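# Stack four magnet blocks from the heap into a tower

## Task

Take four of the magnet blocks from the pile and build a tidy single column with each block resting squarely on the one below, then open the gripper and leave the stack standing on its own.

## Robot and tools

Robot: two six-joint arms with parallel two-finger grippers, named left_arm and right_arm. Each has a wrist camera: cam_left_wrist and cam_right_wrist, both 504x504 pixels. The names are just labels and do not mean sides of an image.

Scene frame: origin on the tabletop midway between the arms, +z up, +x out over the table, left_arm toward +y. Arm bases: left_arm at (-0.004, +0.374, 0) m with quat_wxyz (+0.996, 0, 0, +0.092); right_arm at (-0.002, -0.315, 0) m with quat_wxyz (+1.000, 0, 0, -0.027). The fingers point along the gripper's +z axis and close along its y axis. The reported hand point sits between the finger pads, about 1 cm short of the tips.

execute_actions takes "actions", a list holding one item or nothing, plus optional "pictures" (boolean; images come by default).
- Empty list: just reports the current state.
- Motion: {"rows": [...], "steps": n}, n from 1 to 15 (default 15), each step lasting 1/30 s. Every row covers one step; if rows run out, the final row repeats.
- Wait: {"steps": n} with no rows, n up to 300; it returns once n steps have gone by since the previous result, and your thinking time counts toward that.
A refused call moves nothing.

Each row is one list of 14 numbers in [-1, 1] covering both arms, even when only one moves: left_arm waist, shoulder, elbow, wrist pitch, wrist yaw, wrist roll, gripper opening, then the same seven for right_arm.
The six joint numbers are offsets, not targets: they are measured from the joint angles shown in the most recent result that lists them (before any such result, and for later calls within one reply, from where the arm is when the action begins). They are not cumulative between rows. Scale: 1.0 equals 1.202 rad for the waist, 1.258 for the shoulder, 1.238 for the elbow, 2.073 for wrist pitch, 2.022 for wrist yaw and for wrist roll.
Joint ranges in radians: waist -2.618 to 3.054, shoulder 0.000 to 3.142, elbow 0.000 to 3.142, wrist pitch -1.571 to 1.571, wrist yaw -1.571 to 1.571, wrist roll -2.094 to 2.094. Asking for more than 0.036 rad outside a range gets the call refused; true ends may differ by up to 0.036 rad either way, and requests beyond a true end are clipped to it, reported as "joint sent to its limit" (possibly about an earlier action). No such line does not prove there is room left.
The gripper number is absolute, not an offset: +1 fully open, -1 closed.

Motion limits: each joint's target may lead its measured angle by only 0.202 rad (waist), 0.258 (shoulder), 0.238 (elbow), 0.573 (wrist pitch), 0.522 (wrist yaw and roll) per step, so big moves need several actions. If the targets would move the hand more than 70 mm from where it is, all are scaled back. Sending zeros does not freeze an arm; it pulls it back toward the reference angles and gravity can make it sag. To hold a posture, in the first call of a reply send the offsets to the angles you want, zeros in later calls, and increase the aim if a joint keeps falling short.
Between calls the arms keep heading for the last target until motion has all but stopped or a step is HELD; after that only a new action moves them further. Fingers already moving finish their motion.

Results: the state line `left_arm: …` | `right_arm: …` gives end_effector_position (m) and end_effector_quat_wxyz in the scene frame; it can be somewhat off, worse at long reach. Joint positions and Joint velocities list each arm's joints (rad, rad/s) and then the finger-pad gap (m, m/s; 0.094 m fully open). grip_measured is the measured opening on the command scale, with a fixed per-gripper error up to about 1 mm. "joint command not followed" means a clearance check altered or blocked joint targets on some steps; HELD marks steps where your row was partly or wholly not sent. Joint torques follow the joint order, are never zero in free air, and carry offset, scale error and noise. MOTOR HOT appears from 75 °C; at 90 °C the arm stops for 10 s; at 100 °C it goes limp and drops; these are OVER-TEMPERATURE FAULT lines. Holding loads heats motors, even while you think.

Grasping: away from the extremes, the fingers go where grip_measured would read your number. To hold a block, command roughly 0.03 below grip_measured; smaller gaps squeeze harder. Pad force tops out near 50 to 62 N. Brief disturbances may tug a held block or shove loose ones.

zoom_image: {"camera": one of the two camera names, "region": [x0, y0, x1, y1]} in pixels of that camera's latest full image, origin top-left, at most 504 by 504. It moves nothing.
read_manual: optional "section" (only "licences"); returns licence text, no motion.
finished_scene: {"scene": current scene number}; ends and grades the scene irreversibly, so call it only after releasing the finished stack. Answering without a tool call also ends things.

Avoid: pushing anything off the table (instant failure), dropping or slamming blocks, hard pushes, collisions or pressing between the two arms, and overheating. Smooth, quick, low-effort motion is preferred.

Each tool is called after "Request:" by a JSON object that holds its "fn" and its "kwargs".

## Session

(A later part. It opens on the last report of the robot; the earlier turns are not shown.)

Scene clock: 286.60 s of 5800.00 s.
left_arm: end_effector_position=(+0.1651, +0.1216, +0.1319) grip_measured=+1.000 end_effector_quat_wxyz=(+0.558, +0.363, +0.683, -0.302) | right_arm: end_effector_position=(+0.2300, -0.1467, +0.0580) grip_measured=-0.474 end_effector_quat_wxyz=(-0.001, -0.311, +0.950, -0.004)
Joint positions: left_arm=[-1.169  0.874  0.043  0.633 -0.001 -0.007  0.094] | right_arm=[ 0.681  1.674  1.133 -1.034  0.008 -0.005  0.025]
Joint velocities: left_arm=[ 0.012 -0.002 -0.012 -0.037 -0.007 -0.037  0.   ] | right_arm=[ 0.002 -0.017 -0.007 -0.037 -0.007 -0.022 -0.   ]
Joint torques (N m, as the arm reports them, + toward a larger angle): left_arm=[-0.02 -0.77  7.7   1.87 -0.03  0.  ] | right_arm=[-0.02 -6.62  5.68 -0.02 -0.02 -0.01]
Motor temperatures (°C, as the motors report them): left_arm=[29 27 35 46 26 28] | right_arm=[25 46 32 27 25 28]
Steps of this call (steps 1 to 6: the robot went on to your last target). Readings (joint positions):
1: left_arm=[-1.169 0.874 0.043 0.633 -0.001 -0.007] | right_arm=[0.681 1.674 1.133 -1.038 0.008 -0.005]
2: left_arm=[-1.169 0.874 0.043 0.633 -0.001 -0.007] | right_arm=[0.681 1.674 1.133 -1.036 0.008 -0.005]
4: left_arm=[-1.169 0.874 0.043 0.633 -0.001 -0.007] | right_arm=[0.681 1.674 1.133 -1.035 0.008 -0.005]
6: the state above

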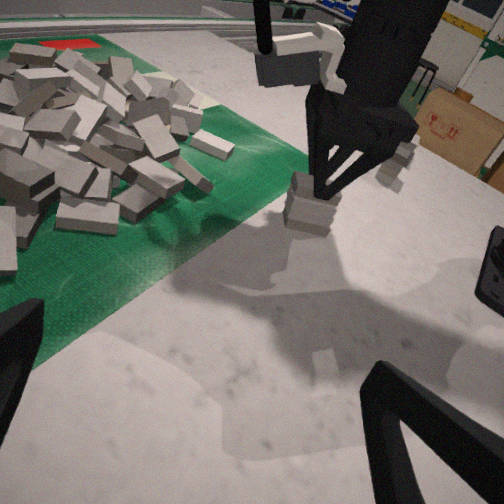

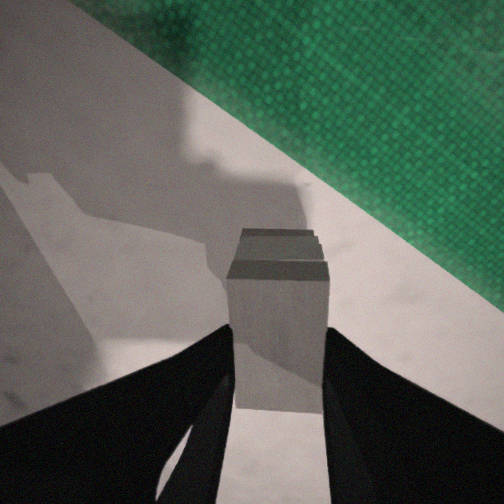

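Request:
{"fn": "execute_actions", "kwargs": {"actions": [{"rows":[[0,0,0,0,0,0,1,0,0,0,0.013,0,0,-0.515],[0,0,0,0,0,0,1,0,0,0,0.013,0,0,-0.515],[0,0,0,0,0,0,1,0,0.005,0,0.013,0,0,-0.515],[0,0,0,0,0,0,1,0,0.008,0,0.013,0,0,-0.515],[0,0,0,0,0,0,1,0,0.011,0,0.013,0,0,-0.515],[0,0,0,0,0,0,1,0,0.014,0,0.013,0,0,-0.515],[0,0,0,0,0,0,1,0,0.017,0,0.013,0,0,-0.515],[0,0,0,0,0,0,1,0,0.02,0,0.013,0,0,-0.515],[0,0,0,0,0,0,1,0,0.023,0,0.013,0,0,-0.515]]}], "pictures": false}}

Request:
{"fn": "execute_actions", "kwargs": {"actions": [{"rows":[[0,0,0,0,0,0,1,0,0,0,0,0,0,-0.45],[0,0,0,0,0,0,1,0,0,0,0,0,0,-0.35],[0,0,0,0,0,0,1,0,0,0,0,0,0,-0.2],[0,0,0,0,0,0,1,0,-0.012,0,0,0,0,-0.05],[0,0,0,0,0,0,1,0,-0.022,0.01,-0.006,0,0,0.1],[0,0,0,0,0,0,1,0,-0.035,0.01,-0.012,0,0,0.1],[0,0,0,0,0,0,1,0,-0.05,0.01,-0.016,0,0,0.1],[0,0,0,0,0,0,1,0,-0.065,0.01,-0.02,0,0,0.1],[0,0,0,0,0,0,1,0,-0.08,0.01,-0.024,0,0,0.1],[0,0,0,0,0,0,1,0,-0.095,0.01,-0.028,0,0,0.1],[0,0,0,0,0,0,1,0,-0.11,0.01,-0.03,0,0,0.1],[0,0,0,0,0,0,1,0,-0.125,0.01,-0.03,0,0,0.1],[0,0,0,0,0,0,1,0,-0.14,0.01,-0.03,0,0,0.1]]}], "pictures": false}}

Request:
{"fn": "execute_actions", "kwargs": {"actions": [{"steps":5}]}}

Request:
{"fn": "zoom_image", "kwargs": {"camera": "cam_left_wrist", "region": [250,130,370,250]}}

Request:
{"fn": "zoom_image", "kwargs": {"camera": "cam_right_wrist", "region": [200,180,360,340]}}

Scene clock: 295.53 s of 5800.00 s.
left_arm: end_effector_position=(+0.1651, +0.1216, +0.1319) grip_measured=+1.000 end_effector_quat_wxyz=(+0.558, +0.363, +0.683, -0.302) | right_arm: end_effector_position=(+0.2308, -0.1460, +0.0539) grip_measured=-0.474 end_effector_quat_wxyz=(-0.004, -0.311, +0.950, -0.005)
Joint positions: left_arm=[-1.169  0.874  0.043  0.633 -0.001 -0.007  0.094] | right_arm=[ 0.681  1.69   1.133 -1.026  0.007 -0.005  0.025]
Joint velocities: left_arm=[-0.002 -0.002 -0.002 -0.066 -0.051  0.007  0.   ] | right_arm=[ 0.017  0.012 -0.007  0.037  0.066 -0.051  0.001]
Joint torques (N m, as the arm reports them, + toward a larger angle): left_arm=[ 0.06 -0.8   7.68  1.88 -0.01 -0.03] | right_arm=[ 0.1  -5.87  6.79 -0.02  0.   -0.02]
Motor temperatures (°C, as the motors report them): left_arm=[29 27 35 46 26 28] | right_arm=[25 44 32 27 25 28]
Steps of this call (steps 1 to 15: the robot went on to your last target; steps 16 to 90: nothing new was sent; then 5.43 s passed at rest; steps 91 to 105: all 15 steps of this action). Readings (joint positions):
91: left_arm=[-1.169 0.874 0.043 0.633 -0.001 -0.007] | right_arm=[0.681 1.674 1.133 -1.032 0.008 -0.005]
92: left_arm=[-1.169 0.874 0.043 0.633 -0.001 -0.007] | right_arm=[0.681 1.674 1.133 -1.031 0.008 -0.005]
94: left_arm=[-1.169 0.874 0.043 0.633 -0.001 -0.007] | right_arm=[0.681 1.674 1.133 -1.028 0.008 -0.005]
98: left_arm=[-1.169 0.874 0.043 0.633 -0.001 -0.007] | right_arm=[0.681 1.681 1.133 -1.026 0.008 -0.005]
105: the state above

Scene clock: 296.03 s of 5800.00 s.
left_arm: end_effector_position=(+0.1651, +0.1216, +0.1319) grip_measured=+1.000 end_effector_quat_wxyz=(+0.558, +0.363, +0.683, -0.302) | right_arm: end_effector_position=(+0.2289, -0.1473, +0.0956) grip_measured=+0.098 end_effector_quat_wxyz=(+0.053, -0.311, +0.949, +0.013)
Joint positions: left_arm=[-1.169  0.874  0.043  0.633 -0.001 -0.007  0.094] | right_arm=[ 0.681  1.532  1.133 -1.063  0.007 -0.005  0.052]
Joint velocities: left_arm=[ 0.007 -0.007 -0.002  0.022 -0.051  0.022  0.   ] | right_arm=[-0.012 -0.359  0.002 -0.051 -0.037 -0.066 -0.001]
Joint torques (N m, as the arm reports them, + toward a larger angle): left_arm=[-0.01 -0.74  7.51  1.85 -0.02  0.  ] | right_arm=[-0.03 -5.6   8.31 -0.1  -0.01 -0.02]
Motor temperatures (°C, as the motors report them): left_arm=[29 27 35 46 26 28] | right_arm=[25 44 32 27 25 28]
Steps of this call (steps 1 to 15: all 15 steps of this action). Readings (joint positions):
1: left_arm=[-1.169 0.874 0.043 0.633 -0.001 -0.007] | right_arm=[0.681 1.690 1.133 -1.026 0.007 -0.005]
2: left_arm=[-1.169 0.874 0.043 0.633 -0.001 -0.007] | right_arm=[0.681 1.690 1.133 -1.026 0.007 -0.005]
4: left_arm=[-1.169 0.874 0.043 0.633 -0.001 -0.007] | right_arm=[0.681 1.690 1.133 -1.026 0.007 -0.005]
8: left_arm=[-1.169 0.874 0.043 0.633 -0.001 -0.007] | right_arm=[0.681 1.666 1.133 -1.034 0.007 -0.005]
15: the state above

Scene clock: 296.20 s of 5800.00 s.
left_arm: end_effector_position=(+0.1651, +0.1216, +0.1319) grip_measured=+1.000 end_effector_quat_wxyz=(+0.558, +0.363, +0.683, -0.302) | right_arm: end_effector_position=(+0.2277, -0.1483, +0.0984) grip_measured=+0.098 end_effector_quat_wxyz=(+0.055, -0.311, +0.949, +0.014)
Joint positions: left_arm=[-1.169  0.874  0.043  0.633 -0.001 -0.007  0.094] | right_arm=[ 0.681  1.521  1.133 -1.07   0.007 -0.005  0.052]
Joint velocities: left_arm=[ 0.002  0.007 -0.007 -0.022  0.051  0.022  0.   ] | right_arm=[ 0.012 -0.002  0.007  0.037 -0.022  0.051 -0.001]
Joint torques (N m, as the arm reports them, + toward a larger angle): left_arm=[-0.07 -0.82  7.72  1.86 -0.01  0.  ] | right_arm=[ 0.   -6.52  8.48 -0.16 -0.01 -0.01]
Motor temperatures (°C, as the motors report them): left_arm=[29 27 35 46 26 28] | right_arm=[25 44 32 27 25 28]
Steps of this call (steps 1 to 5: the robot went on to your last target). Readings (joint positions):
1: left_arm=[-1.169 0.874 0.043 0.633 -0.001 -0.007] | right_arm=[0.681 1.524 1.133 -1.065 0.007 -0.005]
2: left_arm=[-1.169 0.874 0.043 0.633 -0.001 -0.007] | right_arm=[0.681 1.521 1.133 -1.067 0.007 -0.005]
4: left_arm=[-1.169 0.874 0.043 0.633 -0.001 -0.007] | right_arm=[0.681 1.521 1.133 -1.069 0.007 -0.005]
5: the state above

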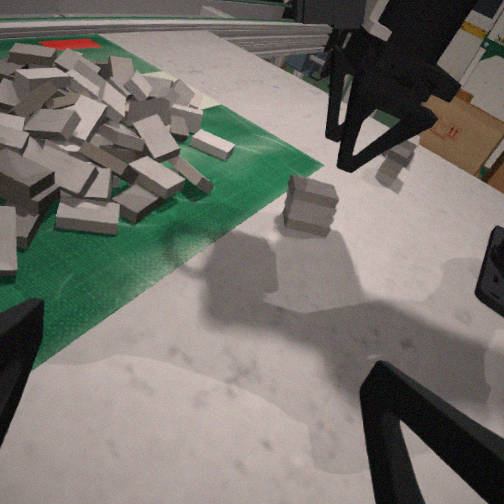

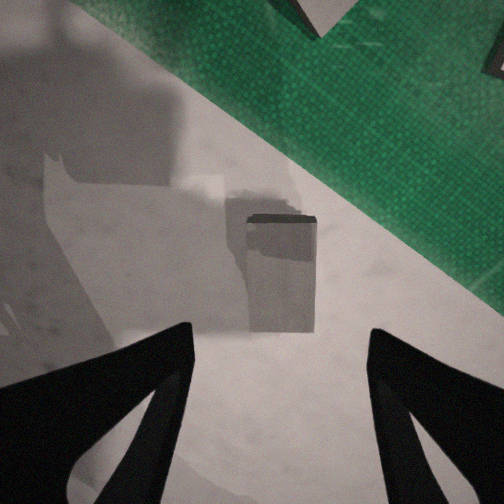

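Region (250, 130, 370, 250) of cam_left_wrist's 504x504 image, scaled by 4.200, with more detail than that image has.

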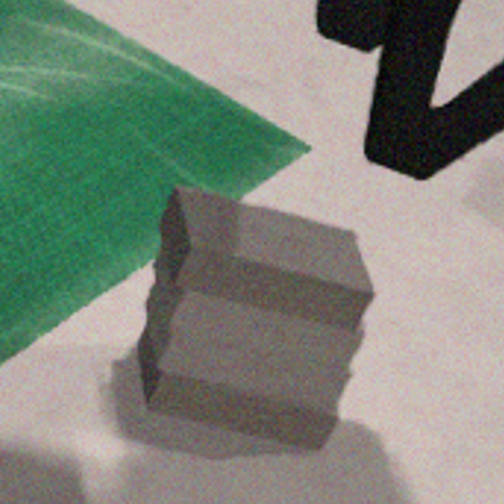

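Region (200, 180, 360, 340) of cam_right_wrist's 504x504 image, scaled by 3.150, with more detail than that image has.

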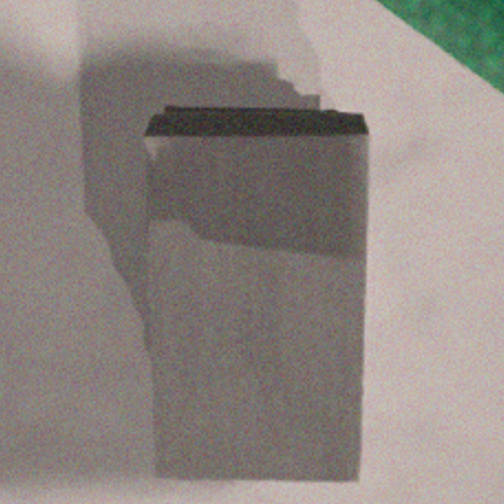

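Request:
{"fn": "execute_actions", "kwargs": {"actions": [{"rows":[[0,0,0,0,0,0,1,0,0.005,0.02,-0.01,0,0.05,0.2],[0,0,0,0,0,0,1,0,0.012,0.028,-0.012,0,0.1,0.3],[0,0,0,0,0,0,1,0,0.02,0.036,-0.014,0,0.16,0.35],[0,0,0,0,0,0,1,0,0.029,0.044,-0.016,0,0.22,0.35],[0,0,0,0,0,0,1,0,0.038,0.052,-0.018,0,0.28,0.35],[0,0,0,0,0,0,1,0,0.047,0.06,-0.02,0,0.34,0.35],[0,0,0,0,0,0,1,0,0.056,0.066,-0.022,0,0.4,0.35],[0,0,0,0,0,0,1,0,0.065,0.072,-0.024,0,0.46,0.35],[0,0,0,0,0,0,1,0,0.074,0.078,-0.026,0,0.52,0.35],[0,0,0,0,0,0,1,0,0.083,0.084,-0.028,0,0.58,0.35],[0,0,0,0,0,0,1,0,0.092,0.09,-0.03,0,0.64,0.35],[0,0,0,0,0,0,1,0,0.101,0.09,-0.032,0,0.69,0.35],[0,0,0,0,0,0,1,0,0.11,0.09,-0.032,0,0.73,0.35],[0,0,0,0,0,0,1,0,0.117,0.09,-0.032,0,0.76,0.35],[0,0,0,0,0,0,1,0,0.123,0.09,-0.032,0,0.78,0.35]]}], "pictures": false}}

Request:
{"fn": "execute_actions", "kwargs": {"actions": [{"steps":18}]}}

Scene clock: 304.20 s of 5800.00 s.
left_arm: end_effector_position=(+0.1651, +0.1216, +0.1319) grip_measured=+1.000 end_effector_quat_wxyz=(+0.558, +0.363, +0.683, -0.302) | right_arm: end_effector_position=(+0.2367, -0.1416, +0.0845) grip_measured=+0.348 end_effector_quat_wxyz=(+0.012, +0.281, +0.959, +0.010)
Joint positions: left_arm=[-1.169  0.874  0.043  0.633 -0.001 -0.007  0.094] | right_arm=[ 0.681  1.649  1.214 -1.105  0.007  1.199  0.063]
Joint velocities: left_arm=[-0.002 -0.007  0.002 -0.081  0.022 -0.007  0.   ] | right_arm=[-0.007  0.256 -0.007 -0.095 -0.037  2.513  0.002]
Joint torques (N m, as the arm reports them, + toward a larger angle): left_arm=[-0.14 -0.79  7.64  1.87  0.01  0.  ] | right_arm=[-0.01 -6.    9.61 -0.38  0.02 -0.02]
Motor temperatures (°C, as the motors report them): left_arm=[29 27 35 46 26 28] | right_arm=[25 43 33 27 25 28]
Steps of this call (steps 1 to 30: the robot went on to your last target; steps 31 to 90: nothing new was sent; then 4.50 s passed at rest; steps 91 to 105: all 15 steps of this action). Readings (joint positions):
91: left_arm=[-1.169 0.874 0.043 0.633 -0.001 -0.007] | right_arm=[0.681 1.521 1.133 -1.072 0.007 0.011]
92: left_arm=[-1.169 0.874 0.043 0.633 -0.001 -0.007] | right_arm=[0.681 1.521 1.133 -1.073 0.007 0.043]
94: left_arm=[-1.169 0.874 0.043 0.633 -0.001 -0.007] | right_arm=[0.681 1.528 1.140 -1.081 0.007 0.157]
98: left_arm=[-1.169 0.874 0.043 0.633 -0.001 -0.007] | right_arm=[0.681 1.572 1.177 -1.092 0.007 0.507]
105: the state above

Scene clock: 304.80 s of 5800.00 s.
left_arm: end_effector_position=(+0.1651, +0.1216, +0.1319) grip_measured=+1.000 end_effector_quat_wxyz=(+0.558, +0.363, +0.683, -0.302) | right_arm: end_effector_position=(+0.2342, -0.1430, +0.0787) grip_measured=+0.348 end_effector_quat_wxyz=(+0.002, +0.449, +0.893, -0.001)
Joint positions: left_arm=[-1.169  0.874  0.043  0.633 -0.001 -0.007  0.094] | right_arm=[ 0.681  1.671  1.214 -1.113  0.005  1.56   0.063]
Joint velocities: left_arm=[-0.007 -0.002 -0.007  0.051 -0.022  0.007  0.   ] | right_arm=[-0.002  0.002  0.027 -0.037  0.022  0.066 -0.   ]
Joint torques (N m, as the arm reports them, + toward a larger angle): left_arm=[-0.09 -0.84  7.62  1.85  0.   -0.02] | right_arm=[-0.01 -6.4   9.6  -0.39  0.01  0.06]
Motor temperatures (°C, as the motors report them): left_arm=[29 27 35 46 26 28] | right_arm=[25 43 33 27 25 28]
Steps of this call (steps 1 to 18: the robot went on to your last target). Readings (joint positions):
1: left_arm=[-1.169 0.874 0.043 0.633 -0.001 -0.007] | right_arm=[0.681 1.658 1.214 -1.107 0.006 1.273]
2: left_arm=[-1.169 0.874 0.043 0.633 -0.001 -0.007] | right_arm=[0.681 1.664 1.214 -1.109 0.006 1.332]
4: left_arm=[-1.169 0.874 0.043 0.633 -0.001 -0.007] | right_arm=[0.681 1.670 1.214 -1.111 0.006 1.417]
8: left_arm=[-1.169 0.874 0.043 0.633 -0.001 -0.007] | right_arm=[0.681 1.671 1.214 -1.113 0.005 1.506]
18: the state above

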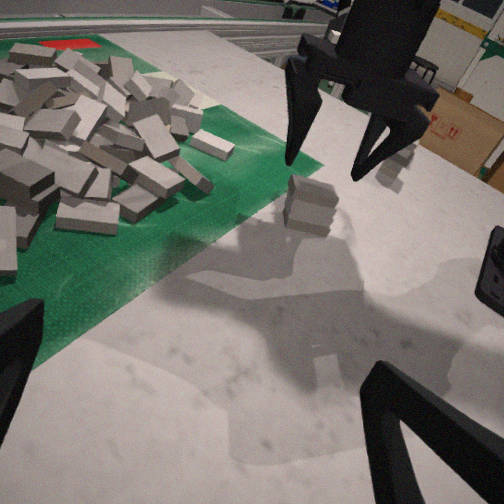

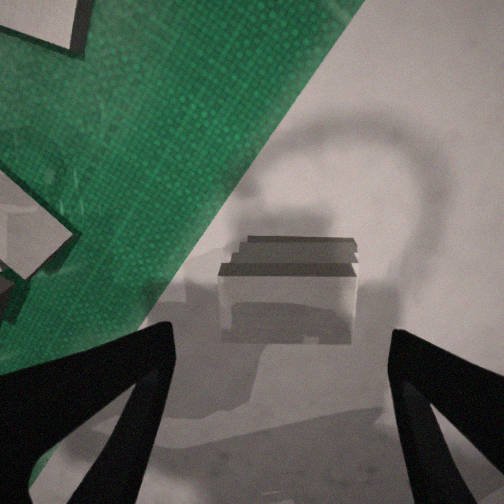

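Request:
{"fn": "execute_actions", "kwargs": {"actions": [{"rows":[[0,0,0,0,0,0,1,0,0.003,-0.015,0.014,0,0,0.4],[0,0,0,0,0,0,1,0,0.005,-0.025,0.022,0,0,0.4],[0,0,0,0,0,0,1,0,0.008,-0.035,0.03,0,0,0.4],[0,0,0,0,0,0,1,0,0.011,-0.045,0.038,0,0,0.4],[0,0,0,0,0,0,1,0,0.014,-0.055,0.046,0,0,0.4],[0,0,0,0,0,0,1,0,0.017,-0.065,0.054,0,0,0.4],[0,0,0,0,0,0,1,0,0.02,-0.075,0.062,0,0,0.4],[0,0,0,0,0,0,1,0,0.023,-0.085,0.07,0,0,0.4],[0,0,0,0,0,0,1,0,0.026,-0.095,0.078,0,0,0.4],[0,0,0,0,0,0,1,0,0.029,-0.105,0.086,0,0,0.4],[0,0,0,0,0,0,1,0,0.032,-0.115,0.094,0,0,0.4],[0,0,0,0,0,0,1,0,0.035,-0.125,0.102,0,0,0.4],[0,0,0,0,0,0,1,0,0.038,-0.134,0.108,0,0,0.4],[0,0,0,0,0,0,1,0,0.04,-0.142,0.112,0,0,0.4],[0,0,0,0,0,0,1,0,0.042,-0.148,0.112,0,0,0.4]]}], "pictures": false}}

Request:
{"fn": "execute_actions", "kwargs": {"actions": [{"steps":12}]}}

Request:
{"fn": "zoom_image", "kwargs": {"camera": "cam_left_wrist", "region": [250,130,370,250]}}

Scene clock: 312.37 s of 5800.00 s.
left_arm: end_effector_position=(+0.1651, +0.1216, +0.1319) grip_measured=+1.000 end_effector_quat_wxyz=(+0.558, +0.363, +0.683, -0.302) | right_arm: end_effector_position=(+0.2286, -0.1465, +0.0325) grip_measured=+0.398 end_effector_quat_wxyz=(-0.001, +0.451, +0.892, -0.005)
Joint positions: left_arm=[-1.169  0.874  0.043  0.633 -0.001 -0.007  0.094] | right_arm=[ 0.681  1.71   1.066 -0.936  0.002  1.565  0.066]
Joint velocities: left_arm=[-0.012 -0.007  0.007  0.037 -0.007  0.022  0.   ] | right_arm=[ 0.012  0.09  -0.295  0.256  0.066 -0.022 -0.   ]
Joint torques (N m, as the arm reports them, + toward a larger angle): left_arm=[ 0.1  -0.75  7.68  1.88 -0.03  0.  ] | right_arm=[-0.01 -6.47  5.03 -0.14  0.04 -0.04]
Motor temperatures (°C, as the motors report them): left_arm=[29 27 35 46 26 28] | right_arm=[25 43 34 27 25 28]
Steps of this call (steps 1 to 30: the robot went on to your last target; steps 31 to 90: nothing new was sent; then 4.07 s passed at rest; steps 91 to 105: all 15 steps of this action). Readings (joint positions):
91: left_arm=[-1.169 0.874 0.043 0.633 -0.001 -0.007] | right_arm=[0.681 1.671 1.214 -1.112 0.005 1.566]
92: left_arm=[-1.169 0.874 0.043 0.633 -0.001 -0.007] | right_arm=[0.681 1.671 1.214 -1.107 0.004 1.566]
94: left_arm=[-1.169 0.874 0.043 0.633 -0.001 -0.007] | right_arm=[0.681 1.671 1.205 -1.086 0.004 1.566]
98: left_arm=[-1.169 0.874 0.043 0.633 -0.001 -0.007] | right_arm=[0.681 1.675 1.155 -1.034 0.003 1.566]
105: the state above

Scene clock: 312.77 s of 5800.00 s.
left_arm: end_effector_position=(+0.1651, +0.1216, +0.1319) grip_measured=+1.000 end_effector_quat_wxyz=(+0.558, +0.363, +0.683, -0.302) | right_arm: end_effector_position=(+0.2312, -0.1445, +0.0264) grip_measured=+0.398 end_effector_quat_wxyz=(+0.002, +0.451, +0.892, +0.002)
Joint positions: left_arm=[-1.169  0.874  0.043  0.633 -0.001 -0.007  0.094] | right_arm=[ 0.681  1.717  1.048 -0.895  0.002  1.565  0.066]
Joint velocities: left_arm=[ 0.007  0.002  0.002 -0.007 -0.007  0.022  0.   ] | right_arm=[ 0.002  0.002 -0.002  0.007 -0.022  0.007 -0.   ]
Joint torques (N m, as the arm reports them, + toward a larger angle): left_arm=[-0.12 -0.83  7.67  1.85 -0.02  0.03] | right_arm=[ 0.   -6.49  5.1  -0.15  0.02 -0.07]
Motor temperatures (°C, as the motors report them): left_arm=[29 27 35 46 26 28] | right_arm=[25 43 34 27 25 28]
Steps of this call (steps 1 to 12: the robot went on to your last target). Readings (joint positions):
1: left_arm=[-1.169 0.874 0.043 0.633 -0.001 -0.007] | right_arm=[0.681 1.713 1.057 -0.928 0.002 1.565]
2: left_arm=[-1.169 0.874 0.043 0.633 -0.001 -0.007] | right_arm=[0.681 1.716 1.052 -0.923 0.002 1.565]
4: left_arm=[-1.169 0.874 0.043 0.633 -0.001 -0.007] | right_arm=[0.681 1.717 1.048 -0.915 0.002 1.565]
8: left_arm=[-1.169 0.874 0.043 0.633 -0.001 -0.007] | right_arm=[0.681 1.717 1.048 -0.901 0.002 1.565]
12: the state above

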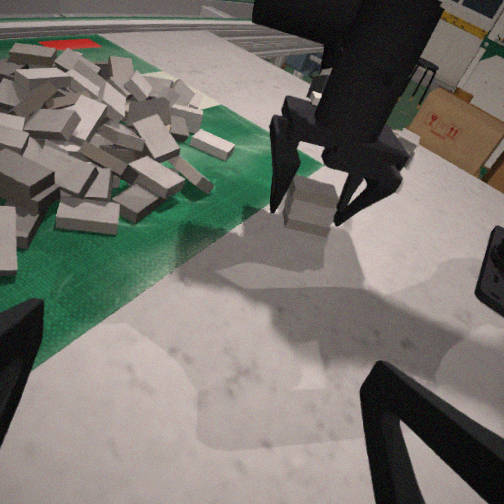

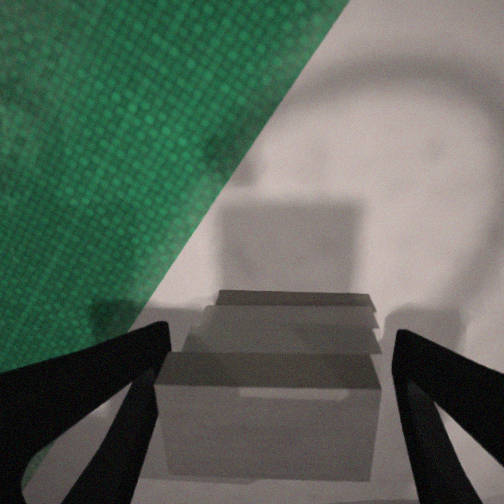

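Region (250, 130, 370, 250) of cam_left_wrist's 504x504 image, scaled by 4.200, with more detail than that image has.

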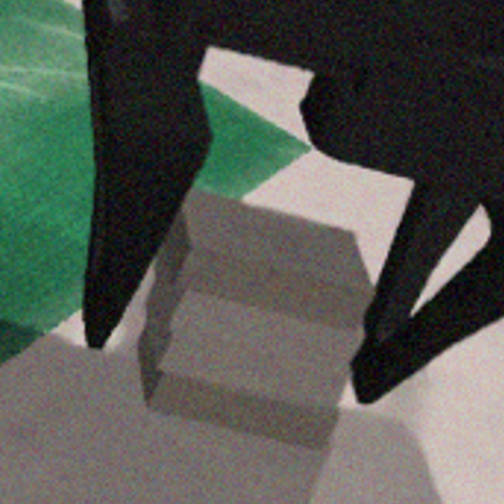

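Request:
{"fn": "execute_actions", "kwargs": {"actions": [{"rows":[[0,0,0,0,0,0,1,0,0.008,0,0,0,0,0.3],[0,0,0,0,0,0,1,0,0.013,0,0,0,0,0.22],[0,0,0,0,0,0,1,0,0.017,0,0,0,0,0.16],[0,0,0,0,0,0,1,0,0.017,0,0,0,0,0.12],[0,0,0,0,0,0,1,0,0.017,0,0,0,0,0.08],[0,0,0,0,0,0,1,0,0.017,0,0,0,0,0.05],[0,0,0,0,0,0,1,0,0.017,0,0,0,0,0.02],[0,0,0,0,0,0,1,0,0.017,0,0,0,0,-0.01],[0,0,0,0,0,0,1,0,0.017,0,0,0,0,-0.035],[0,0,0,0,0,0,1,0,0.017,0,0,0,0,-0.06],[0,0,0,0,0,0,1,0,0.017,0,0,0,0,-0.08],[0,0,0,0,0,0,1,0,0.017,0,0,0,0,-0.10],[0,0,0,0,0,0,1,0,0.017,0,0,0,0,-0.125],[0,0,0,0,0,0,1,0,0.017,0,0,0,0,-0.15],[0,0,0,0,0,0,1,0,0.017,0,0,0,0,-0.17]]}], "pictures": false}}

Request:
{"fn": "execute_actions", "kwargs": {"actions": [{"steps":6}]}}

Request:
{"fn": "execute_actions", "kwargs": {"actions": [{"rows":[[0,0,0,0,0,0,1,0,0,0,0,0,0,-0.1],[0,0,0,0,0,0,1,0,0,0,0,0,0,0.05],[0,0,0,0,0,0,1,0,0,0,0,0,0,0.25],[0,0,0,0,0,0,1,0,-0.01,0.015,-0.012,0,0,0.45],[0,0,0,0,0,0,1,0,-0.016,0.028,-0.025,0,0,0.55],[0,0,0,0,0,0,1,0,-0.022,0.041,-0.038,0,0,0.55],[0,0,0,0,0,0,1,0,-0.028,0.054,-0.051,0,0,0.55],[0,0,0,0,0,0,1,0,-0.034,0.067,-0.064,0,0,0.55],[0,0,0,0,0,0,1,0,-0.04,0.08,-0.076,0,0,0.55],[0,0,0,0,0,0,1,0,-0.046,0.093,-0.088,0,0,0.55],[0,0,0,0,0,0,1,0,-0.052,0.106,-0.1,0,0,0.55],[0,0,0,0,0,0,1,0,-0.058,0.119,-0.11,0,0,0.55],[0,0,0,0,0,0,1,0,-0.066,0.132,-0.12,0,0,0.55],[0,0,0,0,0,0,1,0,-0.076,0.148,-0.132,0,0,0.55],[0,0,0,0,0,0,1,0,-0.09,0.165,-0.145,0,0,0.55]]}], "pictures": false}}

Request:
{"fn": "execute_actions", "kwargs": {"actions": [{"steps":10}]}}

Request:
{"fn": "zoom_image", "kwargs": {"camera": "cam_left_wrist", "region": [250,130,370,250]}}

Request:
{"fn": "zoom_image", "kwargs": {"camera": "cam_right_wrist", "region": [190,190,370,350]}}

Scene clock: 324.07 s of 5800.00 s.
left_arm: end_effector_position=(+0.1651, +0.1216, +0.1319) grip_measured=+1.000 end_effector_quat_wxyz=(+0.558, +0.363, +0.683, -0.302) | right_arm: end_effector_position=(+0.2284, -0.1461, +0.0240) grip_measured=-0.054 end_effector_quat_wxyz=(-0.003, +0.451, +0.892, -0.005)
Joint positions: left_arm=[-1.169  0.874  0.043  0.633 -0.001 -0.007  0.094] | right_arm=[ 0.681  1.726  1.048 -0.904 -0.     1.565  0.044]
Joint velocities: left_arm=[ 0.002  0.002 -0.007 -0.022 -0.007 -0.022  0.   ] | right_arm=[ 0.012 -0.022  0.002 -0.037  0.022  0.051  0.   ]
Joint torques (N m, as the arm reports them, + toward a larger angle): left_arm=[-0.1  -0.76  7.52  1.85  0.01  0.  ] | right_arm=[ 0.   -5.99  6.49 -0.12  0.   -0.01]
Motor temperatures (°C, as the motors report them): left_arm=[29 27 35 46 26 28] | right_arm=[25 42 33 27 25 28]
Steps of this call (steps 1 to 30: the robot went on to your last target; steps 31 to 90: nothing new was sent; then 7.80 s passed at rest; steps 91 to 105: all 15 steps of this action). Readings (joint positions):
91: left_arm=[-1.169 0.874 0.043 0.633 -0.001 -0.007] | right_arm=[0.681 1.717 1.048 -0.892 0.001 1.565]
92: left_arm=[-1.169 0.874 0.043 0.633 -0.001 -0.007] | right_arm=[0.681 1.717 1.048 -0.892 0.001 1.565]
94: left_arm=[-1.169 0.874 0.043 0.633 -0.001 -0.007] | right_arm=[0.681 1.720 1.048 -0.893 0.000 1.565]
98: left_arm=[-1.169 0.874 0.043 0.633 -0.001 -0.007] | right_arm=[0.681 1.726 1.048 -0.902 -0.000 1.565]
105: the state above

Scene clock: 324.27 s of 5800.00 s.
left_arm: end_effector_position=(+0.1651, +0.1216, +0.1319) grip_measured=+1.000 end_effector_quat_wxyz=(+0.558, +0.363, +0.683, -0.302) | right_arm: end_effector_position=(+0.2284, -0.1461, +0.0240) grip_measured=-0.054 end_effector_quat_wxyz=(-0.003, +0.451, +0.892, -0.005)
Joint positions: left_arm=[-1.169  0.874  0.043  0.633 -0.001 -0.007  0.094] | right_arm=[ 0.681  1.726  1.048 -0.904 -0.     1.565  0.044]
Joint velocities: left_arm=[-0.012  0.002  0.002 -0.037  0.022 -0.007  0.   ] | right_arm=[-0.007  0.002 -0.002 -0.081 -0.007  0.022  0.   ]
Joint torques (N m, as the arm reports them, + toward a larger angle): left_arm=[ 0.04 -0.72  7.59  1.86  0.01  0.01] | right_arm=[-0.01 -6.01  6.5  -0.12  0.   -0.01]
Motor temperatures (°C, as the motors report them): left_arm=[29 27 35 46 26 28] | right_arm=[25 42 33 27 25 28]
Steps of this call (steps 1 to 6: the robot went on to your last target). Readings (joint positions):
1: left_arm=[-1.169 0.874 0.043 0.633 -0.001 -0.007] | right_arm=[0.681 1.726 1.048 -0.904 -0.000 1.565]
2: left_arm=[-1.169 0.874 0.043 0.633 -0.001 -0.007] | right_arm=[0.681 1.726 1.048 -0.904 -0.000 1.565]
4: left_arm=[-1.169 0.874 0.043 0.633 -0.001 -0.007] | right_arm=[0.681 1.726 1.048 -0.904 -0.000 1.565]
6: the state above

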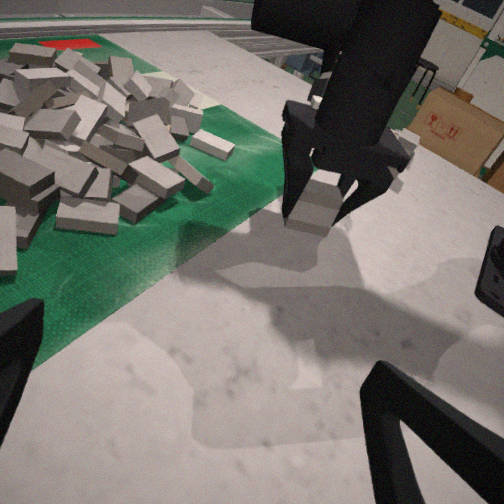

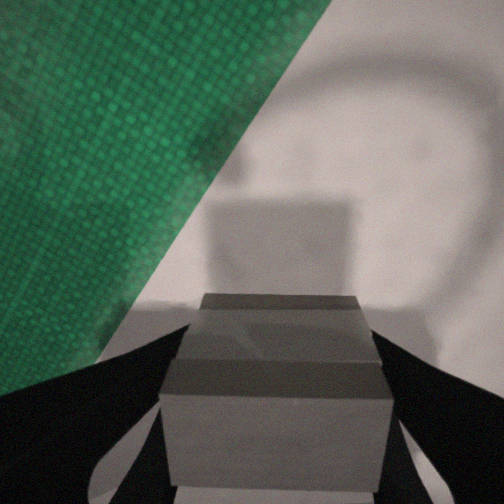

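Scene clock: 324.77 s of 5800.00 s.
left_arm: end_effector_position=(+0.1651, +0.1216, +0.1319) grip_measured=+1.000 end_effector_quat_wxyz=(+0.558, +0.363, +0.683, -0.302) | right_arm: end_effector_position=(+0.2329, -0.1422, +0.0756) grip_measured=+0.548 end_effector_quat_wxyz=(+0.002, +0.451, +0.892, +0.007)
Joint positions: left_arm=[-1.169  0.874  0.043  0.633 -0.001 -0.007  0.094] | right_arm=[ 0.681  1.659  1.189 -1.087 -0.003  1.565  0.073]
Joint velocities: left_arm=[-0.002  0.007 -0.007  0.081 -0.051 -0.007  0.   ] | right_arm=[-0.007 -0.344  0.491 -0.623  0.022 -0.022  0.001]
Joint torques (N m, as the arm reports them, + toward a larger angle): left_arm=[ 0.   -0.74  7.62  1.83 -0.01  0.  ] | right_arm=[-0.07 -8.94  9.56 -0.37 -0.01 -0.02]
Motor temperatures (°C, as the motors report them): left_arm=[29 27 35 46 26 28] | right_arm=[25 42 33 27 25 28]
Steps of this call (steps 1 to 15: all 15 steps of this action). Readings (joint positions):
1: left_arm=[-1.169 0.874 0.043 0.633 -0.001 -0.007] | right_arm=[0.681 1.726 1.048 -0.904 -0.000 1.565]
2: left_arm=[-1.169 0.874 0.043 0.633 -0.001 -0.007] | right_arm=[0.681 1.726 1.048 -0.904 -0.000 1.565]
4: left_arm=[-1.169 0.874 0.043 0.633 -0.001 -0.007] | right_arm=[0.681 1.726 1.048 -0.905 -0.001 1.565]
8: left_arm=[-1.169 0.874 0.043 0.633 -0.001 -0.007] | right_arm=[0.681 1.722 1.068 -0.950 -0.003 1.565]
15: the state above

Scene clock: 325.10 s of 5800.00 s.
left_arm: end_effector_position=(+0.1651, +0.1216, +0.1319) grip_measured=+1.000 end_effector_quat_wxyz=(+0.558, +0.363, +0.683, -0.302) | right_arm: end_effector_position=(+0.2275, -0.1461, +0.0971) grip_measured=+0.548 end_effector_quat_wxyz=(+0.002, +0.451, +0.892, +0.007)
Joint positions: left_arm=[-1.169  0.874  0.043  0.633 -0.001 -0.007  0.094] | right_arm=[ 0.681  1.619  1.232 -1.171 -0.003  1.565  0.073]
Joint velocities: left_arm=[ 0.012 -0.007 -0.002  0.007 -0.022  0.095  0.   ] | right_arm=[-0.007  0.007  0.022 -0.11   0.081  0.081 -0.   ]
Joint torques (N m, as the arm reports them, + toward a larger angle): left_arm=[-0.14 -0.79  7.59  1.85  0.01 -0.03] | right_arm=[-0.02 -6.97  8.88 -0.37  0.01 -0.01]
Motor temperatures (°C, as the motors report them): left_arm=[29 27 35 46 26 28] | right_arm=[25 42 33 27 25 28]
Steps of this call (steps 1 to 10: the robot went on to your last target). Readings (joint positions):
1: left_arm=[-1.169 0.874 0.043 0.633 -0.001 -0.007] | right_arm=[0.681 1.647 1.205 -1.105 -0.003 1.565]
2: left_arm=[-1.169 0.874 0.043 0.633 -0.001 -0.007] | right_arm=[0.681 1.635 1.217 -1.118 -0.003 1.565]
4: left_arm=[-1.169 0.874 0.043 0.633 -0.001 -0.007] | right_arm=[0.681 1.621 1.231 -1.138 -0.003 1.565]
8: left_arm=[-1.169 0.874 0.043 0.633 -0.001 -0.007] | right_arm=[0.681 1.619 1.232 -1.164 -0.003 1.565]
10: the state above

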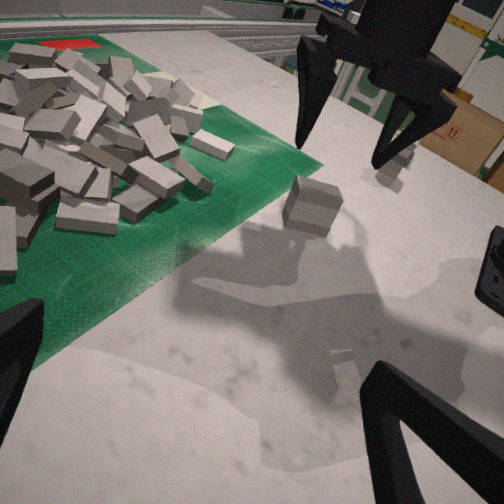

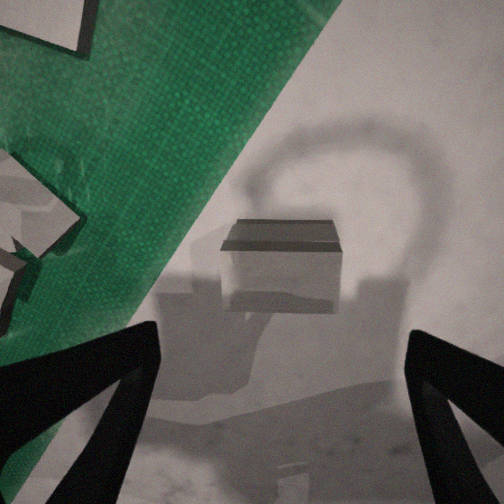

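Region (250, 130, 370, 250) of cam_left_wrist's 504x504 image, scaled by 4.200, with more detail than that image has.

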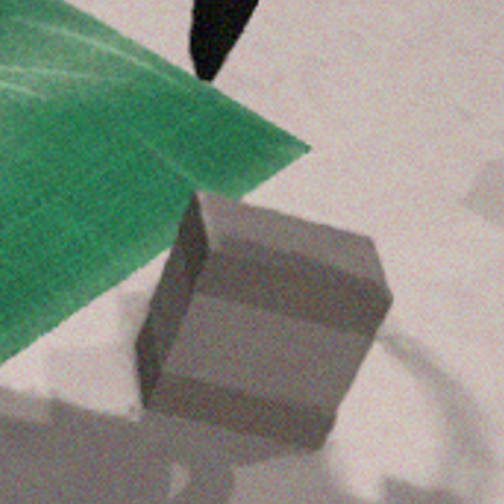

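Region (190, 190, 370, 350) of cam_right_wrist's 504x504 image, scaled by 2.800, with more detail than that image has.

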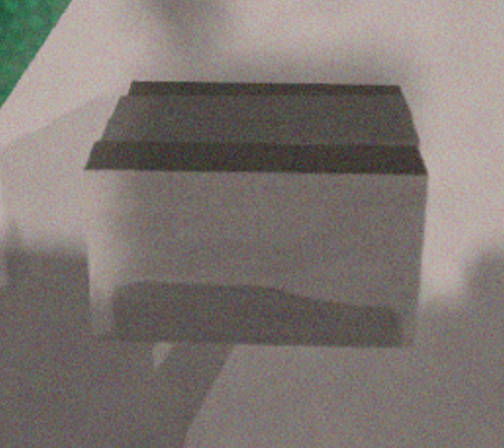

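Request:
{"fn": "execute_actions", "kwargs": {"actions": []}}

Request:
{"fn": "zoom_image", "kwargs": {"camera": "cam_left_wrist", "region": [250,130,370,250]}}

Scene clock: 329.23 s of 5800.00 s.
left_arm: end_effector_position=(+0.1651, +0.1216, +0.1319) grip_measured=+1.000 end_effector_quat_wxyz=(+0.558, +0.363, +0.683, -0.302) | right_arm: end_effector_position=(+0.2253, -0.1477, +0.0971) grip_measured=+0.548 end_effector_quat_wxyz=(-0.001, +0.451, +0.892, +0.002)
Joint positions: left_arm=[-1.169  0.874  0.043  0.633 -0.001 -0.007  0.094] | right_arm=[ 0.681  1.619  1.232 -1.181 -0.003  1.565  0.073]
Joint velocities: left_arm=[ 0.002  0.002 -0.007 -0.095 -0.037 -0.037  0.   ] | right_arm=[-0.012 -0.007 -0.012  0.007 -0.022  0.022  0.   ]
Joint torques (N m, as the arm reports them, + toward a larger angle): left_arm=[-0.11 -0.81  7.65  1.87  0.01  0.01] | right_arm=[ 0.   -6.94  8.81 -0.39  0.01 -0.02]
Motor temperatures (°C, as the motors report them): left_arm=[29 27 35 46 26 28] | right_arm=[25 42 33 27 25 28]
Steps of this call (steps 1 to 30: the robot went on to your last target; steps 31 to 90: nothing new was sent; then 1.13 s passed at rest). Readings (joint positions):
1: left_arm=[-1.169 0.874 0.043 0.633 -0.001 -0.007] | right_arm=[0.681 1.619 1.232 -1.173 -0.003 1.565]
2: left_arm=[-1.169 0.874 0.043 0.633 -0.001 -0.007] | right_arm=[0.681 1.619 1.232 -1.175 -0.003 1.565]
4: left_arm=[-1.169 0.874 0.043 0.633 -0.001 -0.007] | right_arm=[0.681 1.619 1.232 -1.178 -0.003 1.565]
8: left_arm=[-1.169 0.874 0.043 0.633 -0.001 -0.007] | right_arm=[0.681 1.619 1.232 -1.180 -0.003 1.565]
90: the state above
All arms were judged still, so your last target was given up. Only a new action makes them travel on or press farther. Fingers that are still opening or closing keep moving.

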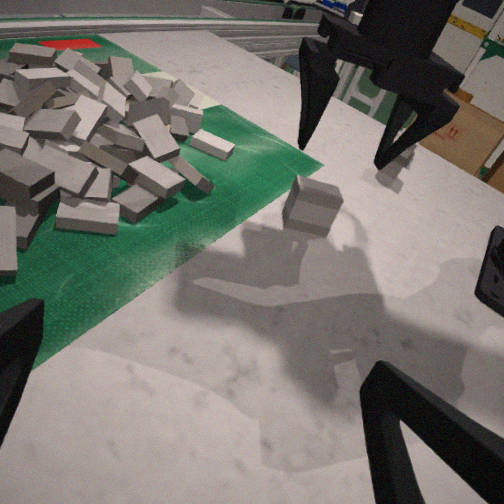

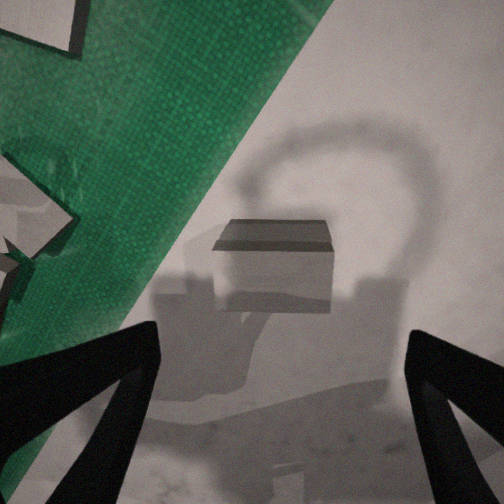

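Region (250, 130, 370, 250) of cam_left_wrist's 504x504 image, scaled by 4.200, with more detail than that image has.

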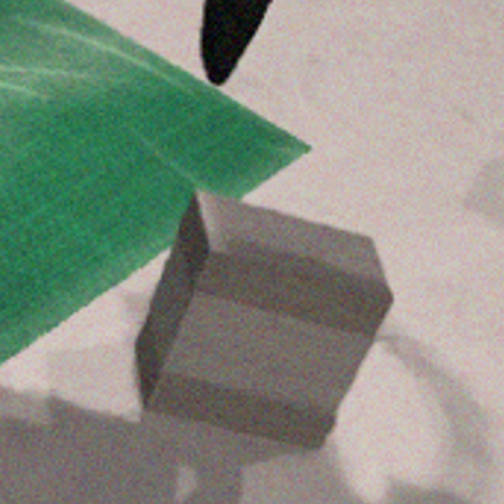

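Request:
{"fn": "finished_scene", "kwargs": {"scene": 2}}

The scene is finished: the task was done.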